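# Transfer 96-well plate from bench spot B1 to nest N1

## Task

Carry the 96-well plate from bench position B1 into plate nest N1 and leave it lying level within the nest's locating features, turned so that well A1 (the plate's clipped corner) sits at the nest corner labelled A1. Dropping it a few millimetres onto N1 is acceptable, but a substantially higher drop there counts as failure. The plate has to stay correctly seated without the gripper's help, so open the fingers and withdraw the hand at the end.

## Robot and tools

Robot: one 7-joint arm (xArm7 type) with a two-finger gripper. The fingers project sideways from the wrist flange; with the flange pointing straight down they are level, and wrist roll spins them about the flange axis. In the gripper's own frame the fingers point along +x and close along y. end_effector_position is the midpoint between the finger pads, roughly 2 cm short of the fingertips.

Scene frame: origin on the table surface directly beneath the arm base, +z up, +y to the left when facing along +x. The base may be slightly tilted, and the reported hand position gets less accurate at long reach. Positions are metres; orientations are quaternions written w first (qw, qx, qy, qz).

A row is 8 plain numbers: x, y, z, qw, qx, qy, qz, opening. x, y, z and the quaternion form an absolute pose for the gripper in the scene frame, not an offset. opening runs from -1 (closed, pads still 0.071 m apart) to +1 (fully open, 0.150 m). Repeat the intended quaternion in every row rather than copying a drifted one from the result. A row is rejected, and nothing is sent, if its position lies more than 0.6 m from the last reported position along any gripper axis.

execute_actions: argument actions, a list holding zero or one item. An empty list sends nothing and returns the state plus pictures. An action item is {"rows": [...], "steps": n}: 1 to 15 rows, n from 7 to 15 (default 15), each step lasting 1/30 s; row k is used on step k and the final row repeats for leftover steps. A wait item is {"steps": n} with n up to 300, counted from the previous result, so thinking time uses some of it. Optional pictures (true/false) requests camera images. The last 7 steps of an action run after its result is reported, while you compose your reply.

Each control step, the commanded pose is limited to 70 mm and 16 degrees away from the measured pose; damped inverse kinematics then follows it, favouring position over orientation. When an action ends, the arm only finishes the last clipped pose, so far targets need several actions; read the result and continue. Joints move at most 3.14 rad/s. The elbow will not fully straighten.

move: target is one 8-number row (absolute pose as above); speed is the top path speed in m/s, 0.002 to 0.5, default 0.25, with turning capped at twice that value in rad/s. The path is straight, 0.5 to 10 s long (cut off at 10 s), takes the shorter rotation, and ignores obstacles; actual speed can exceed the setting, especially near full reach. The opening is applied when the move begins. Its result includes a move: line with the ending (done, off_target, moving, held, fault), limits such as paced (pose was clipped) or held (a check blocked steps; the arm may then jump fast), and the remaining distance to target. Pictures are included.

wait: seconds from 0 to 10; the robot receives nothing new and keeps heading to its last clipped pose; fingers keep moving if mid-stroke.

zoom_image: camera is cam_high, cam_low or cam_wrist; region is [x0, y0, x1, y1] in pixels of that camera's last 896x504 image, origin top-left, at most 504 by 504.

read_manual: optional section, only "licences"; returns URDF licence text, no motion.

finished_scene: scene is the number of the scene being ended; irreversible, and the result reports success. Answering without any tool call also ends things, so always call a tool.

Result lines: a state line with hand position, quaternion and velocities; Joint positions and Joint velocities in the order waist, shoulder, upper arm roll, elbow, forearm roll, wrist pitch, wrist roll, then finger pad gap (m). grip_measured gives the finger opening on the command scale, possibly off by about 0.025 consistently. HELD marks steps where a clearance check withheld your row; a pose unreachable line means that check altered or blocked the command (the base mount counts as arm). Hand target appears when nothing is pending and shows where the controller is heading.

Gripping: to keep hold of the plate, command an opening at least about 0.04 below grip_measured. Each pad pushes about 20 N; closing quickly squeezes harder and can even spring the fingers open.

Loads: waist and shoulder 43.5 N m, upper arm roll, elbow and forearm roll 26.1, wrist pitch and wrist roll 17.4, including the held object's weight. Hitting a limit triggers a torque fault: the arm backs off one joint, freezes 10 s and drops the rest of the call. Carrying a load warms the motors, even while you think; MOTOR HOT shows from 65 °C, and at 80 °C an OVER-TEMPERATURE FAULT applies the brakes until cooled. Avoid any stop.

Care points: approach slowly near contact, since faster moves and targets set deeper past the surface hit harder. Do not drop, slam or shove the plate, and never push anything off the table. Lower the plate almost to the nest before opening. Loose objects may occasionally be nudged by an outside disturbance, so recheck with the cameras before releasing and before finishing.

Each tool is called after "Emit:" as name(argument=value, ...) on one line, values as JSON.

## Session

Emit:
execute_actions(actions=[])

Scene clock: 0.00 s of 8400.00 s.
end_effector_position=(+0.0961, +0.1750, +0.2445) grip_measured=+1.00 end_effector_quat_wxyz=(+0.662, +0.215, -0.139, -0.704) end_effector_velocity=(+0.000, +0.000, +0.000) end_effector_angular_velocity=(-0.000, -0.002, +0.002)
Joint positions: [ 0.238 -1.451  1.905  0.335  0.825  0.52   3.048  0.15 ]
Joint velocities: [ 0.001 -0.001  0.     0.    -0.001  0.    -0.001  0.   ]
Hand target: +0.096, +0.175, +0.245; +0.662, +0.215, -0.139, -0.704

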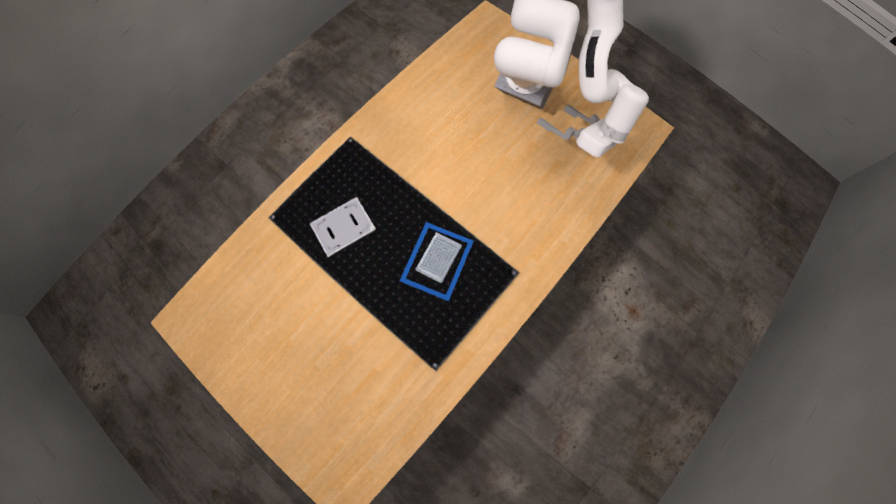

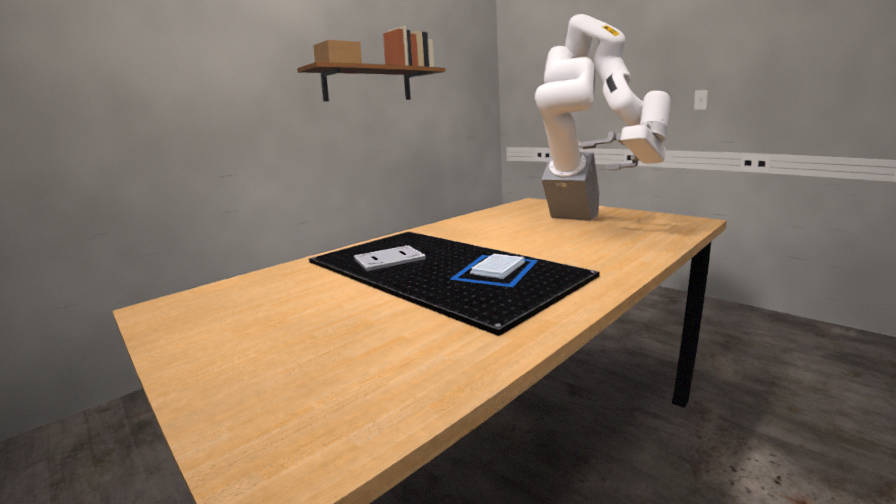

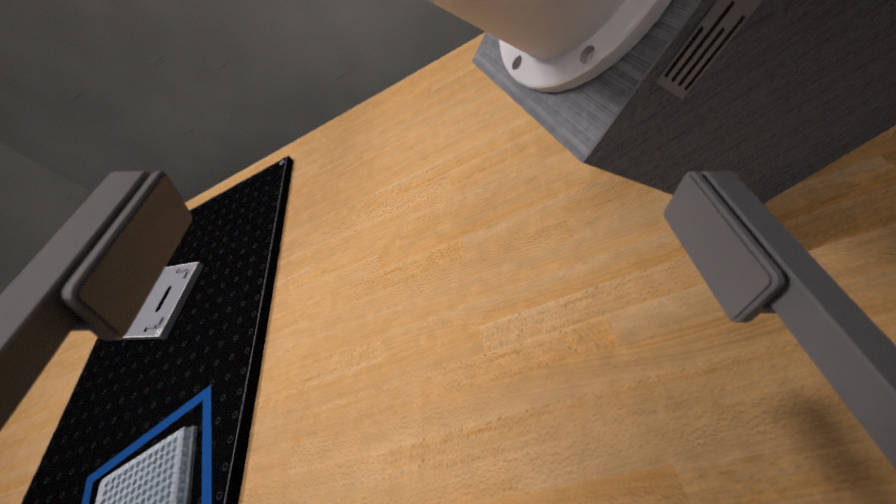

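Emit:
zoom_image(camera="cam_high", region=[280, 170, 500, 310])

Emit:
move(target=[0.25, 0.12, 0.25, 1, 0, 0, 0, 1])

Region (280, 170, 500, 310) of cam_high's 896x504 image, scaled by 2.291, with more detail than that image has; it fills the top 321 rows of this view, and the rest is white.

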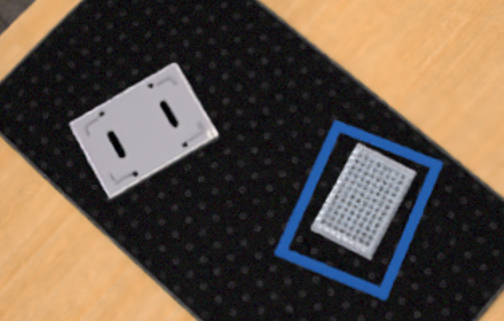

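Scene clock: 4.30 s of 8400.00 s.
end_effector_position=(+0.1291, +0.1634, +0.2458) grip_measured=+1.00 end_effector_quat_wxyz=(+0.787, +0.178, -0.116, -0.579) end_effector_velocity=(-0.000, -0.000, -0.000) end_effector_angular_velocity=(+0.000, +0.000, -0.001)
Joint positions: [ 0.217 -1.251  1.977  0.263  0.831  0.315  2.756  0.15 ]
Joint velocities: [-0.    -0.     0.     0.     0.001  0.     0.001  0.   ]
Hand target: +0.129, +0.163, +0.246; +0.787, +0.178, -0.116, -0.579
Off the commanded pose: 0.128 m, 76 deg; position and orientation clipped at the last step of the last action.
Kept back: nothing.
move: held; limits=paced,held; held on 84 of 111 steps, including the last
pose unreachable: on one or more control steps of this call an arm could not follow its commanded pose, so it was not sent that pose on those steps. On the call's last step it was still not sent that pose. It may still have moved: this result reports where it is.
cause: the commanded pose would bring two parts of the arm too close to each other (joints 3 (upper arm roll) to 5 (forearm roll) lie between them).

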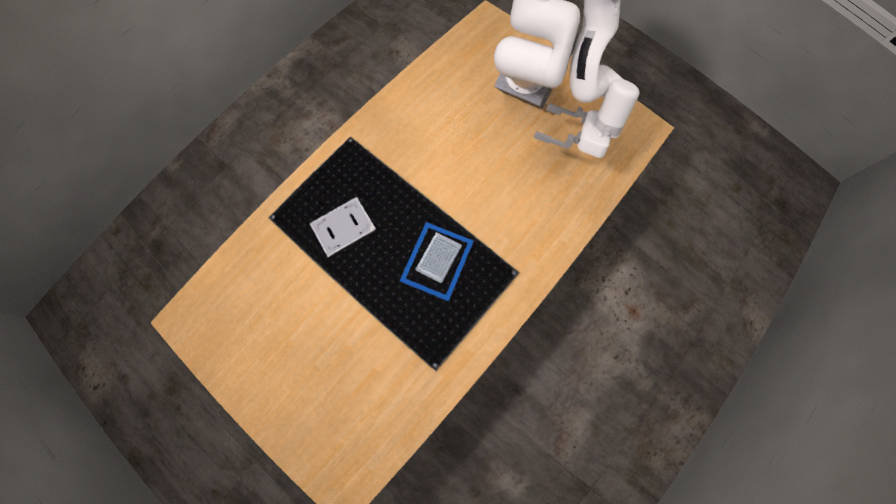

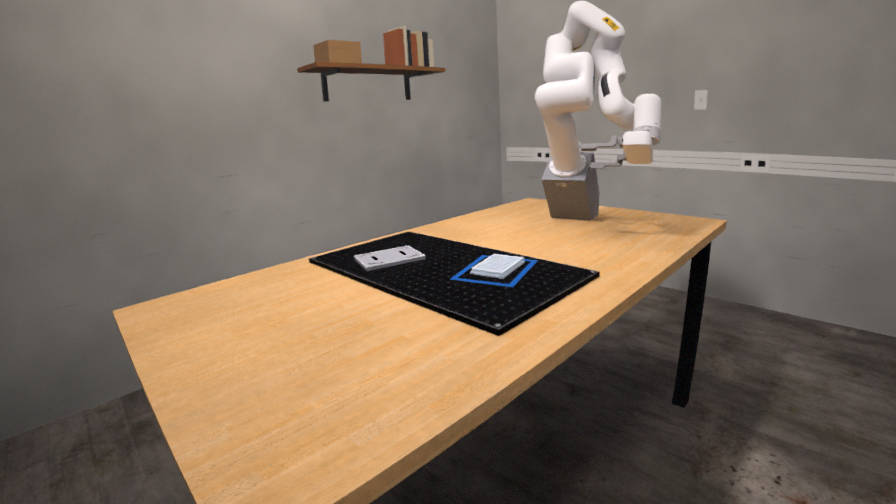

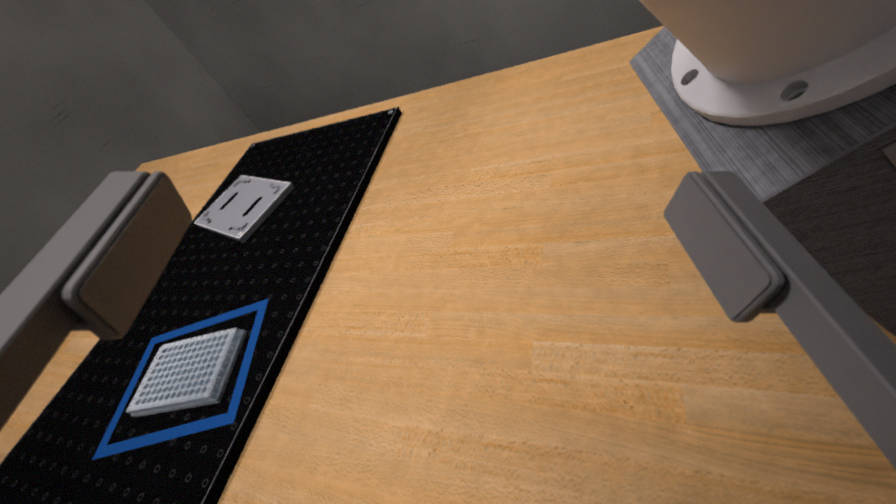

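Extend first keeping orientation, then turn.

Emit:
move(target=[0.4, 0.2, 0.25, 0.787, 0.178, -0.116, -0.579, 1])

Emit:
move(target=[0.42, 0.13, 0.25, 1, 0, 0, 0, 1])

Scene clock: 5.93 s of 8400.00 s.
end_effector_position=(+0.1307, +0.1638, +0.2458) grip_measured=+1.00 end_effector_quat_wxyz=(+0.787, +0.178, -0.115, -0.579) end_effector_velocity=(-0.000, -0.000, -0.000) end_effector_angular_velocity=(+0.000, -0.001, +0.001)
Joint positions: [ 0.213 -1.249  1.974  0.262  0.831  0.31   2.75   0.15 ]
Joint velocities: [ 0.    -0.     0.001  0.    -0.001 -0.     0.001  0.   ]
Hand target: +0.131, +0.164, +0.246; +0.787, +0.178, -0.115, -0.579
Off the commanded pose: 0.272 m, 0 deg; position clipped at the last step of the last action.
Kept back: nothing.
move: held; limits=paced,held; held on 39 of 42 steps, including the last
pose unreachable: on one or more control steps of this call an arm could not follow its commanded pose, so it was not sent that pose on those steps. On the call's last step it was still not sent that pose. It may still have moved: this result reports where it is.
cause: the commanded pose would bring two parts of the arm too close to each other (joints 3 (upper arm roll) to 5 (forearm roll) lie between them).

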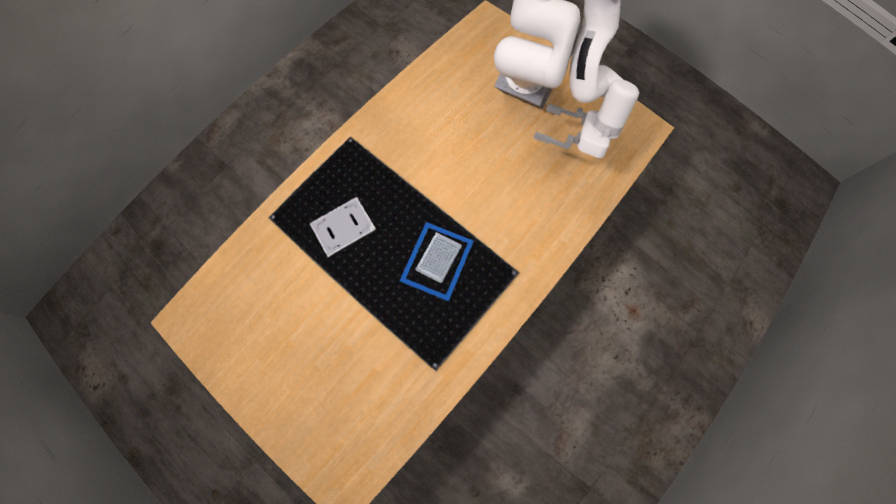

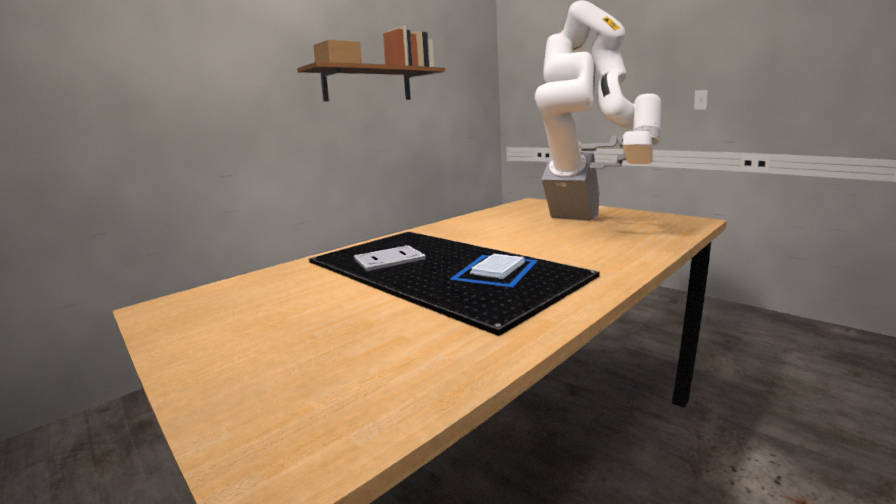

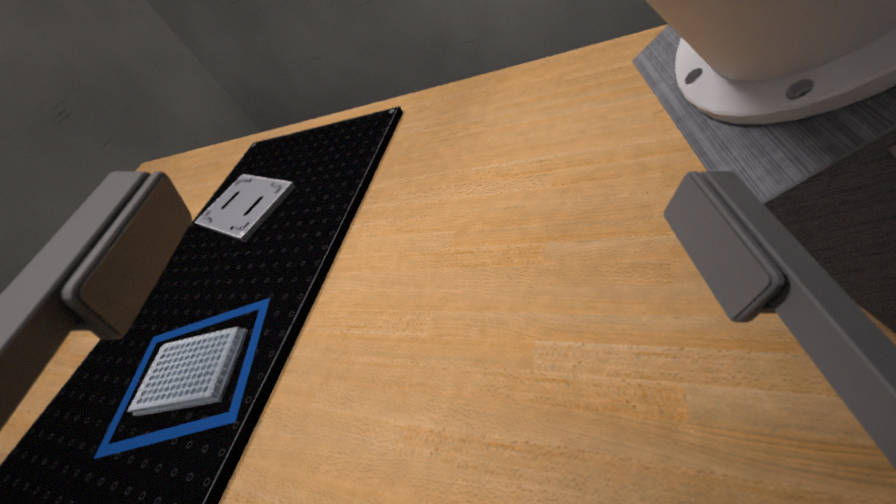

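Scene clock: 8.90 s of 8400.00 s.
end_effector_position=(+0.1315, +0.1639, +0.2459) grip_measured=+1.00 end_effector_quat_wxyz=(+0.789, +0.178, -0.115, -0.577) end_effector_velocity=(-0.001, -0.000, -0.000) end_effector_angular_velocity=(+0.001, +0.003, -0.001)
Joint positions: [ 0.212 -1.246  1.974  0.261  0.831  0.306  2.746  0.15 ]
Joint velocities: [ 0.001  0.002 -0.    -0.     0.    -0.     0.002  0.   ]
Hand target: +0.132, +0.164, +0.246; +0.789, +0.178, -0.115, -0.577
Off the commanded pose: 0.291 m, 76 deg; position and orientation clipped at the last step of the last action.
Kept back: nothing.
move: held; limits=paced,held; held on 86 of 89 steps, including the last
pose unreachable: on one or more control steps of this call an arm could not follow its commanded pose, so it was not sent that pose on those steps. On the call's last step it was still not sent that pose. It may still have moved: this result reports where it is.
cause: the commanded pose would bring two parts of the arm too close to each other (joints 3 (upper arm roll) to 5 (forearm roll) lie between them).

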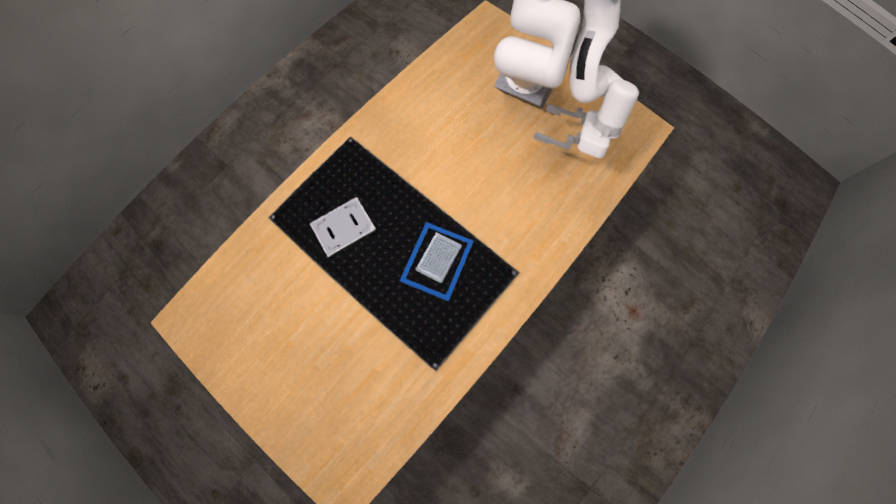

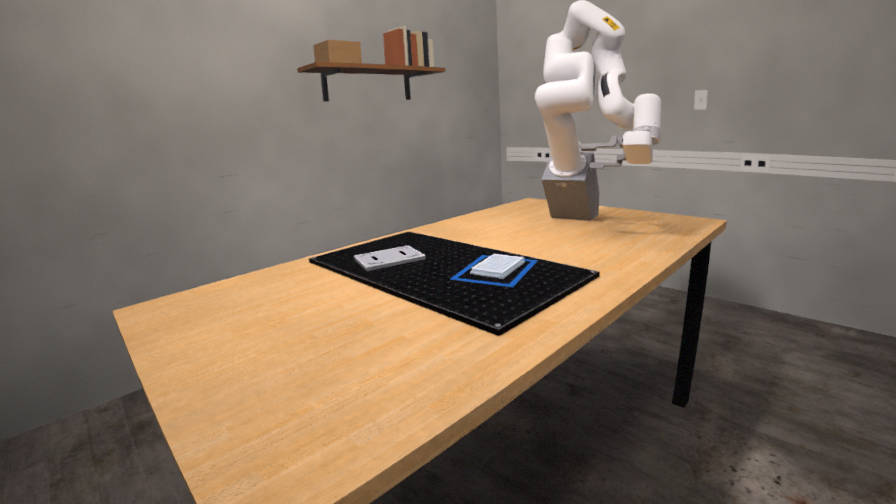

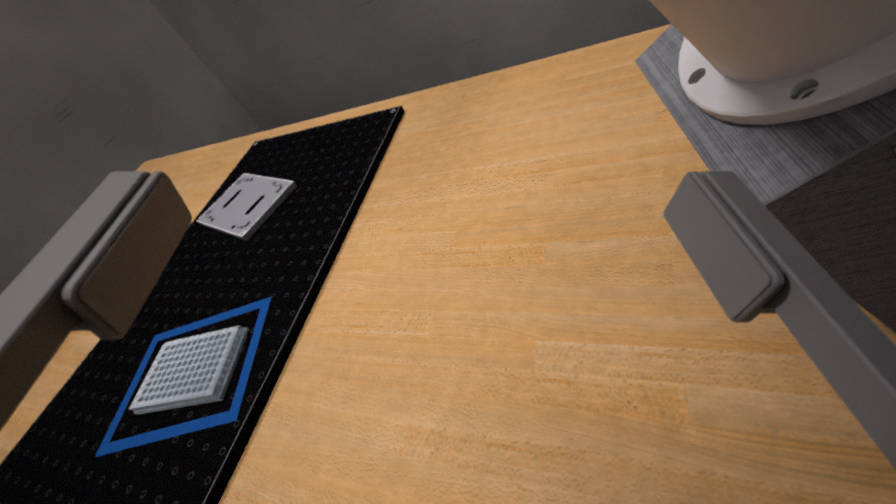

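Move out in +y to open the elbow.

Emit:
move(target=[0.13, 0.4, 0.25, 0.787, 0.178, -0.116, -0.579, 1])

Emit:
move(target=[0.42, 0.13, 0.25, 1, 0, 0, 0, 1])

Scene clock: 10.67 s of 8400.00 s.
end_effector_position=(+0.1304, +0.3995, +0.2499) grip_measured=+1.00 end_effector_quat_wxyz=(+0.787, +0.178, -0.117, -0.578) end_effector_velocity=(+0.001, +0.002, +0.000) end_effector_angular_velocity=(+0.000, -0.002, +0.000)
Joint positions: [-0.406 -1.414  1.791  1.044  0.611  0.536  2.689  0.15 ]
Joint velocities: [-0.006 -0.002 -0.002  0.008 -0.001  0.003 -0.001  0.   ]
Hand target: +0.131, +0.400, +0.250; +0.787, +0.178, -0.117, -0.578
Off the commanded pose: 0.001 m, 0 deg.
Kept back: nothing.
move: done

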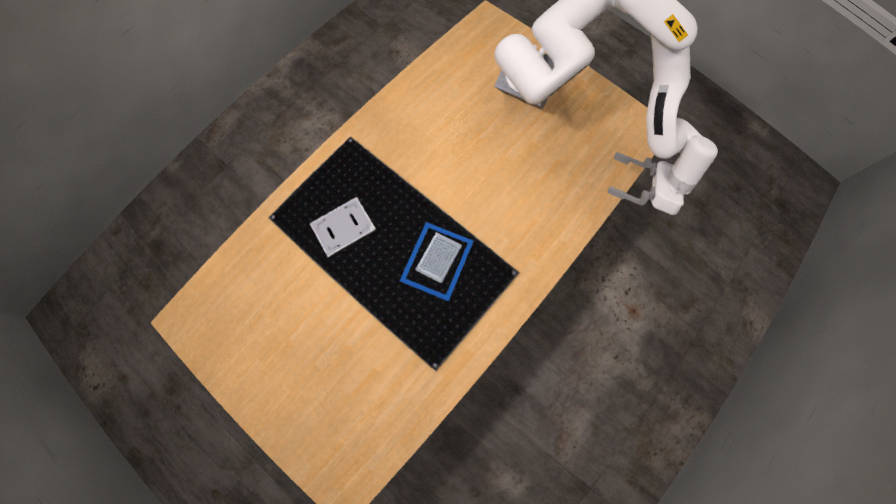

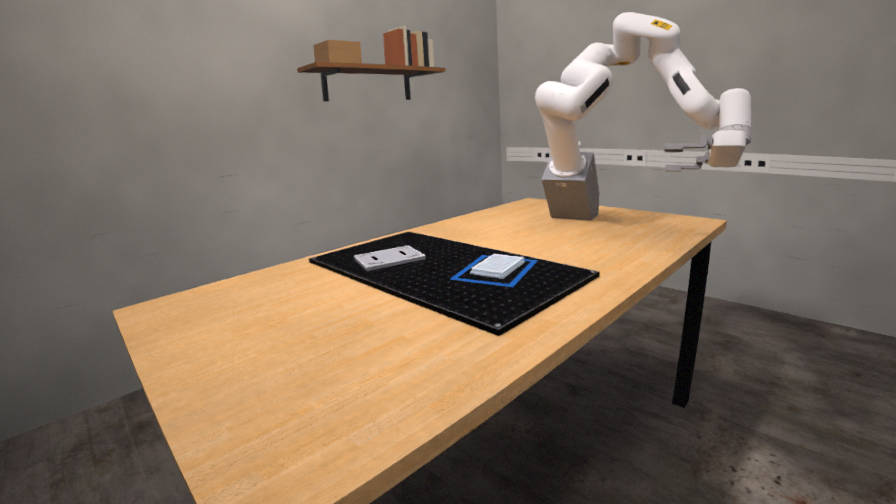

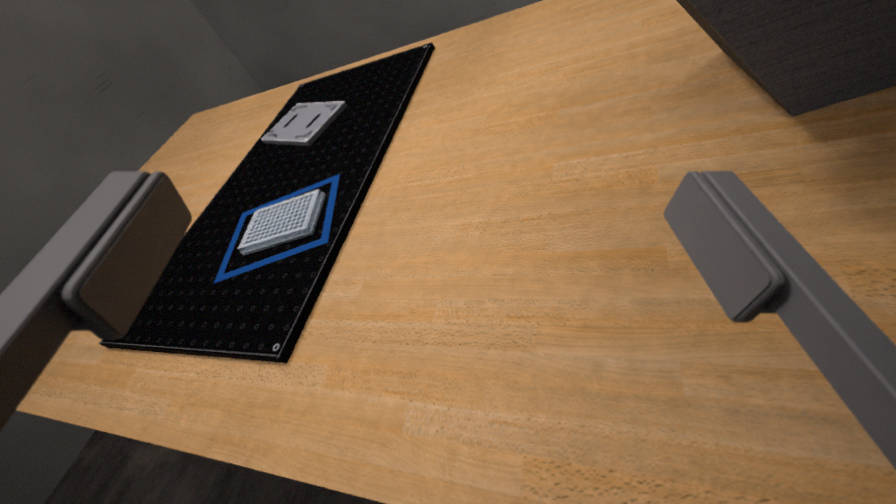

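Scene clock: 13.63 s of 8400.00 s.
end_effector_position=(+0.2871, +0.2512, +0.2487) grip_measured=+1.00 end_effector_quat_wxyz=(+0.955, +0.083, -0.060, -0.279) end_effector_velocity=(-0.000, -0.000, -0.000) end_effector_angular_velocity=(-0.000, +0.001, -0.000)
Joint positions: [-0.149 -0.775  1.68   0.25   0.466 -0.012  1.855  0.15 ]
Joint velocities: [-0.     0.001 -0.    -0.     0.    -0.    -0.     0.   ]
Hand target: +0.287, +0.251, +0.249; +0.955, +0.083, -0.060, -0.279
Off the commanded pose: 0.180 m, 35 deg; position and orientation clipped at the last step of the last action.
Kept back: nothing.
move: held; limits=paced,held; held on 40 of 89 steps, including the last
pose unreachable: on one or more control steps of this call an arm could not follow its commanded pose, so it was not sent that pose on those steps. On the call's last step it was still not sent that pose. It may still have moved: this result reports where it is.
cause: the commanded pose would bring two parts of the arm too close to each other (joints 3 (upper arm roll) to 5 (forearm roll) lie between them).

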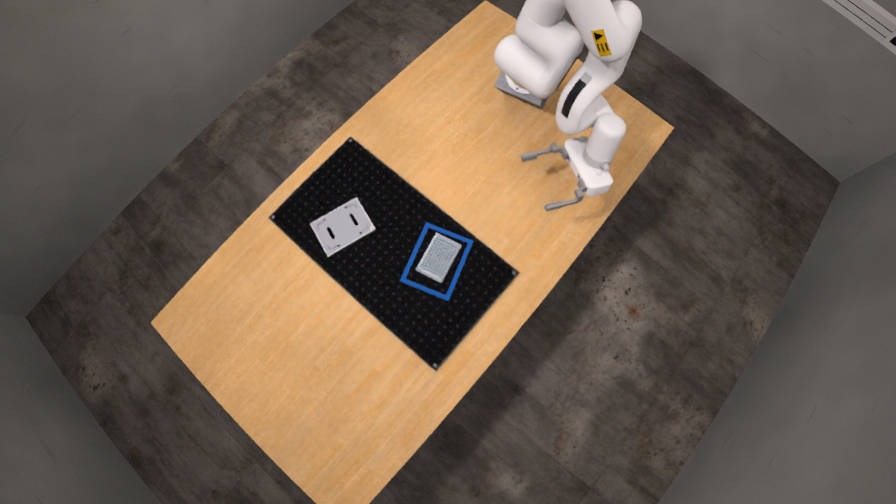

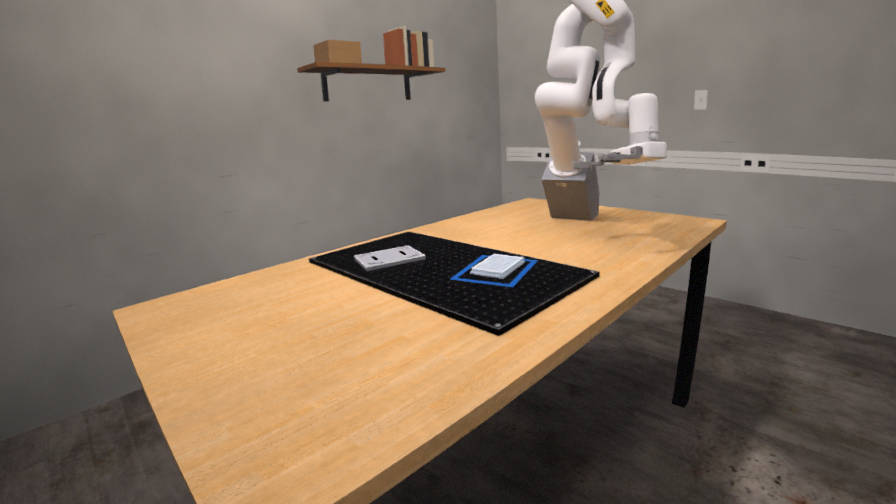

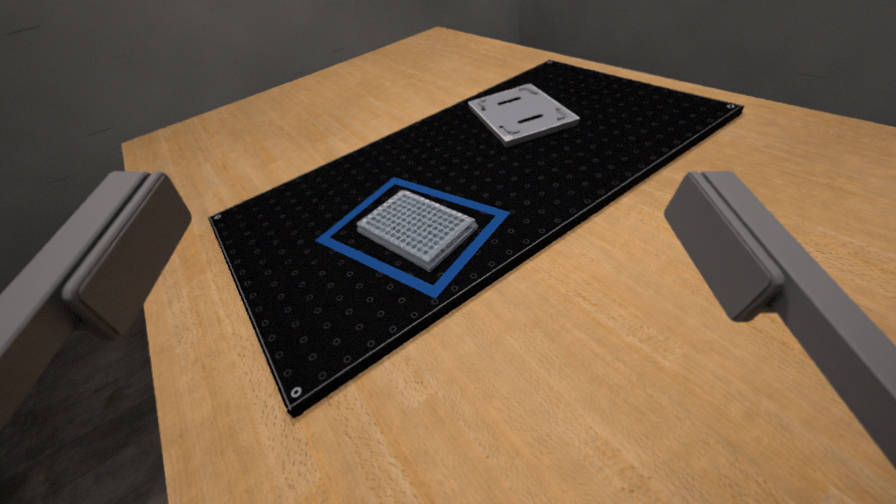

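Emit:
move(target=[0.45, 0.35, 0.25, 0.955, 0.083, -0.06, -0.279, 1])

Emit:
move(target=[0.5, 0.2, 0.2, 1, 0, 0, 0, 1])

Scene clock: 15.27 s of 8400.00 s.
end_effector_position=(+0.4499, +0.3494, +0.2503) grip_measured=+1.00 end_effector_quat_wxyz=(+0.955, +0.082, -0.061, -0.278) end_effector_velocity=(+0.002, +0.000, -0.000) end_effector_angular_velocity=(+0.001, -0.002, -0.005)
Joint positions: [-0.631 -0.622  1.572  0.683  0.249  0.126  1.571  0.15 ]
Joint velocities: [-0.01   0.     0.003  0.006 -0.     0.     0.     0.   ]
Hand target: +0.450, +0.349, +0.250; +0.955, +0.082, -0.061, -0.279
Off the commanded pose: 0.001 m, 0 deg.
Kept back: nothing.
move: done

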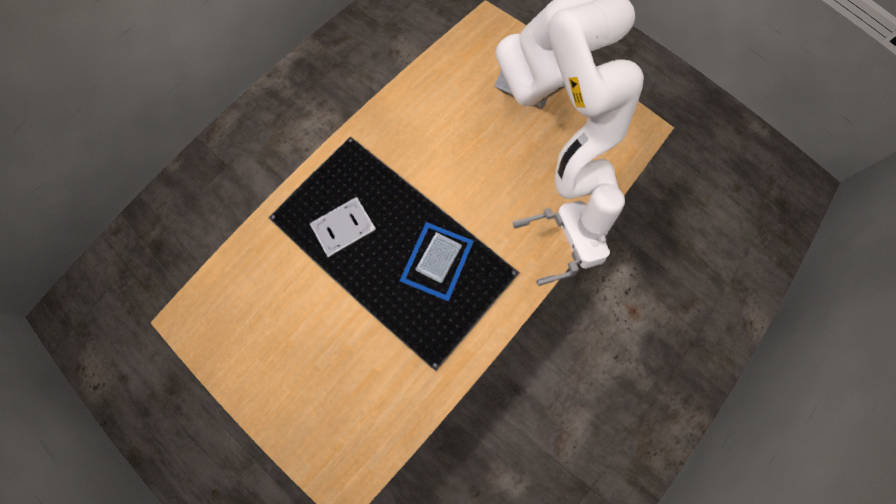

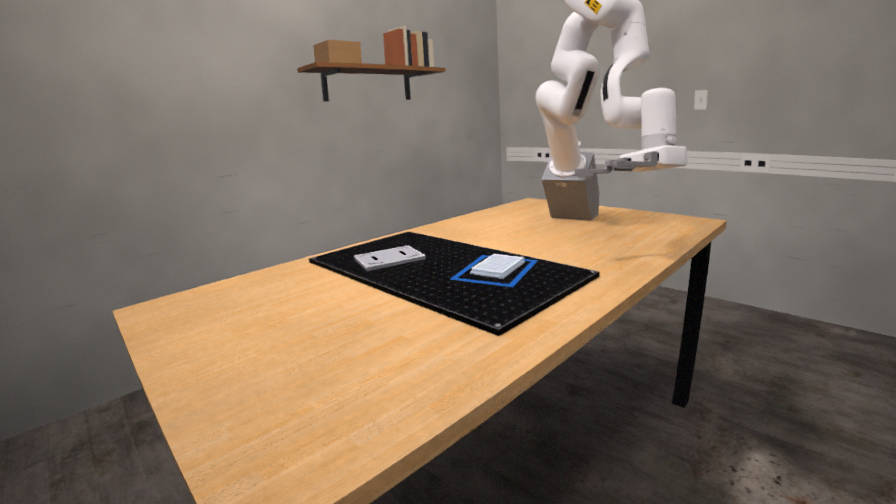

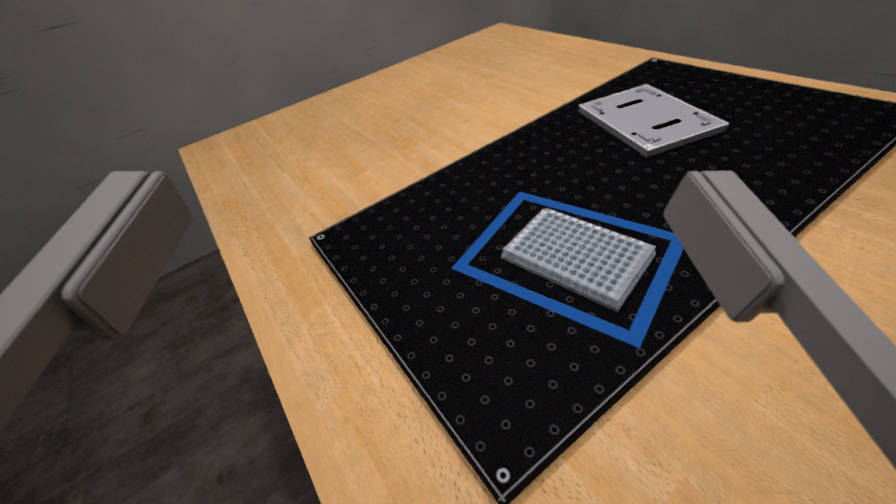

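Scene clock: 17.10 s of 8400.00 s.
end_effector_position=(+0.4995, +0.2002, +0.2006) grip_measured=+1.00 end_effector_quat_wxyz=(+1.000, +0.001, -0.000, -0.000) end_effector_velocity=(+0.001, -0.002, +0.000) end_effector_angular_velocity=(+0.002, +0.014, +0.001)
Joint positions: [-0.183 -0.371  0.663  0.212 -0.065 -0.049  0.719  0.15 ]
Joint velocities: [ 0.065 -0.004 -0.073 -0.003  0.009  0.025 -0.026  0.   ]
Hand target: +0.500, +0.200, +0.201; +1.000, +0.001, +0.000, -0.000
Off the commanded pose: 0.001 m, 0 deg.
Kept back: nothing.
move: done

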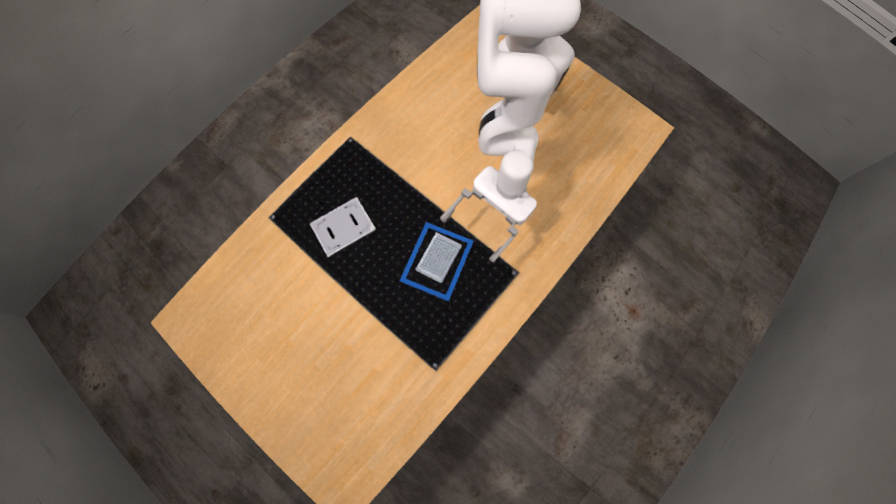

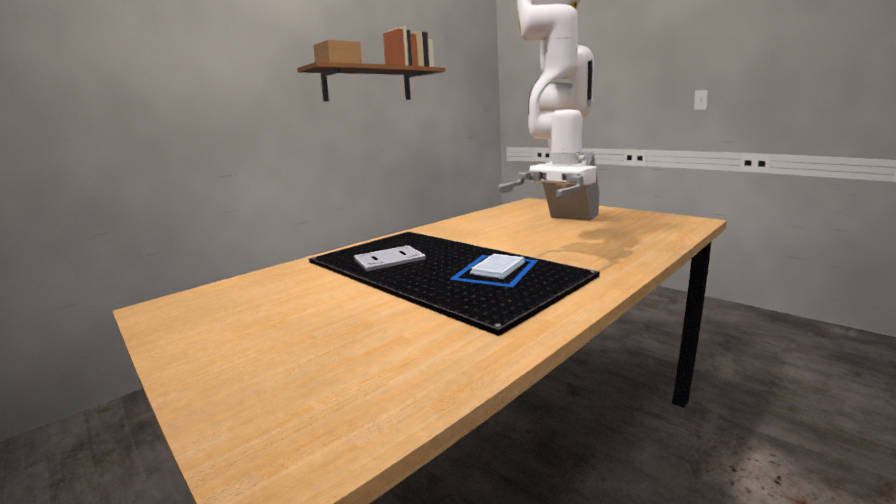

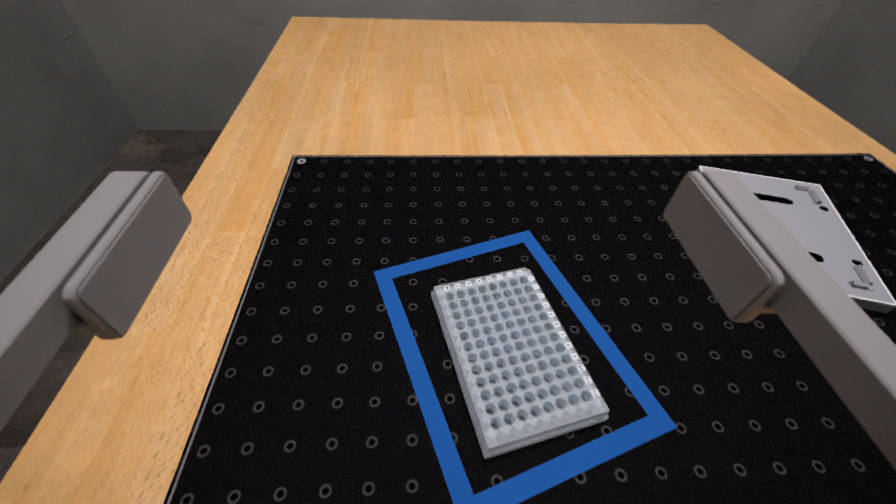

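Emit:
move(target=[0.6, 0.2, 0.15, 0.819, 0, 0, -0.574, 1])

Scene clock: 22.00 s of 8400.00 s.
end_effector_position=(+0.6004, +0.1987, +0.1491) grip_measured=+1.00 end_effector_quat_wxyz=(+0.819, -0.002, -0.001, -0.573) end_effector_velocity=(+0.001, -0.000, +0.000) end_effector_angular_velocity=(-0.007, -0.002, -0.006)
Joint positions: [-1.582 -0.559  1.948  1.153  0.653  0.429  1.406  0.15 ]
Joint velocities: [-0.004 -0.009 -0.002  0.007 -0.002  0.006  0.01   0.   ]
Hand target: +0.600, +0.199, +0.149; +0.819, -0.002, -0.001, -0.573
Off the commanded pose: 0.002 m, 0 deg.
Kept back: nothing.
move: done; limits=paced

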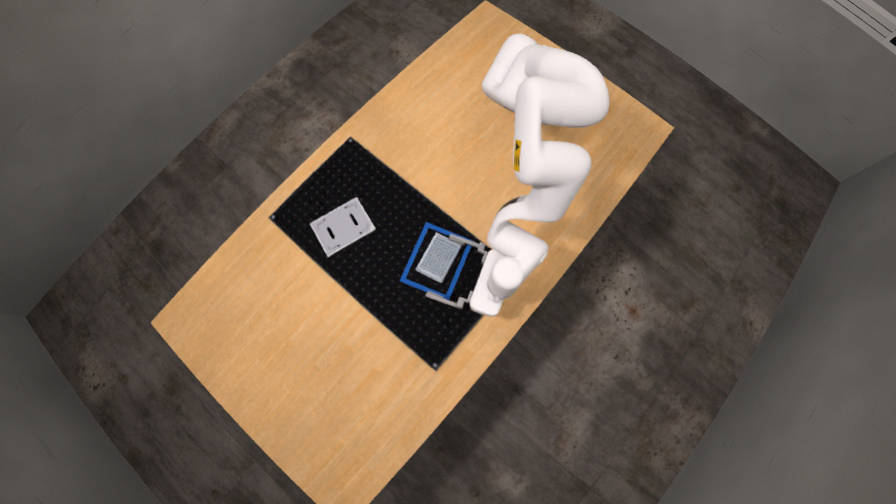

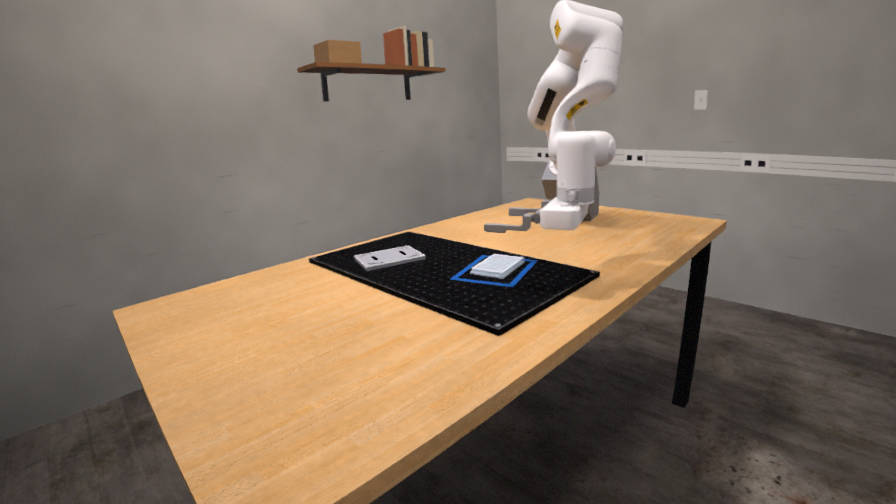

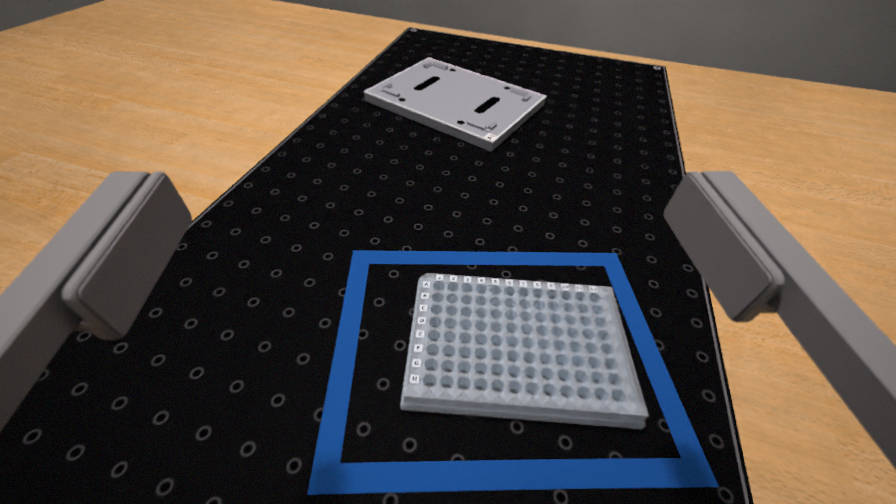

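Emit:
move(target=[0.58, 0.25, 0.04, 0.793, 0, 0, -0.609, 1])

Scene clock: 23.30 s of 8400.00 s.
end_effector_position=(+0.5801, +0.2497, +0.0398) grip_measured=+1.00 end_effector_quat_wxyz=(+0.793, +0.000, +0.000, -0.609) end_effector_velocity=(-0.002, +0.001, -0.003) end_effector_angular_velocity=(-0.003, +0.004, -0.000)
Joint positions: [-1.894 -0.879  2.241  1.486  0.834  0.417  1.495  0.15 ]
Joint velocities: [-0.003 -0.01   0.003  0.008 -0.     0.004  0.007  0.   ]
Hand target: +0.580, +0.250, +0.039; +0.793, -0.000, +0.000, -0.609
Off the commanded pose: 0.000 m, 0 deg.
Kept back: nothing.
move: done

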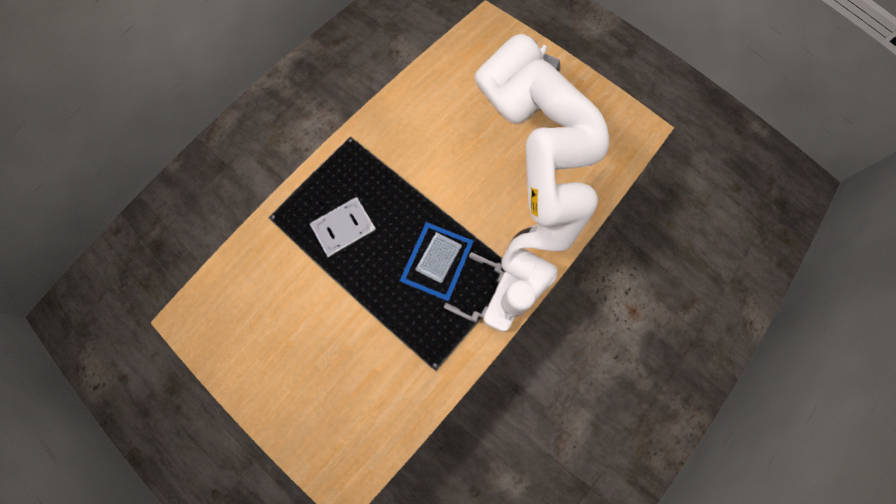

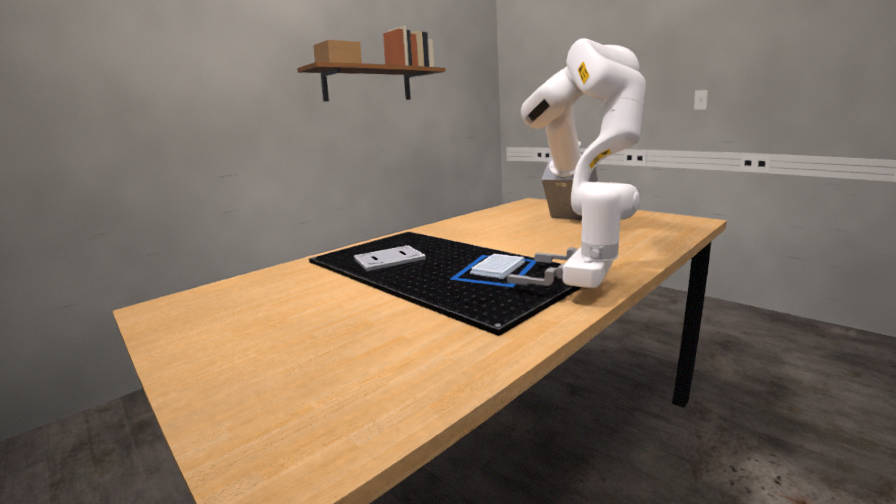

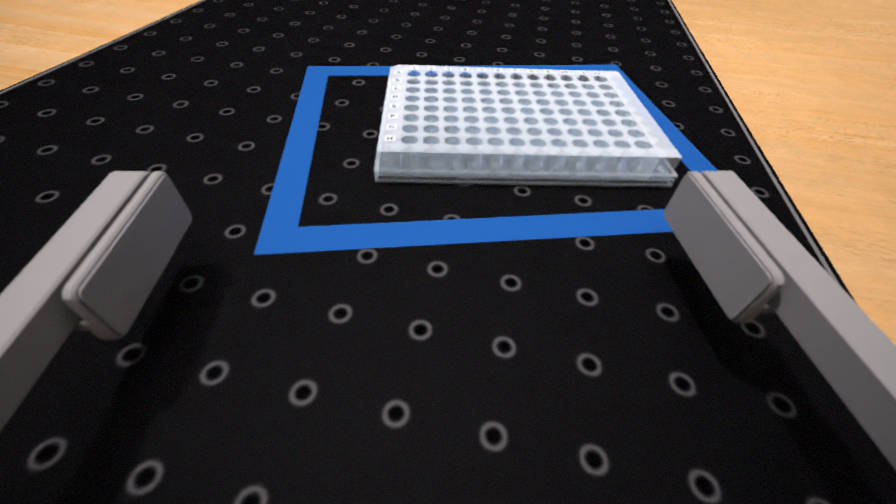

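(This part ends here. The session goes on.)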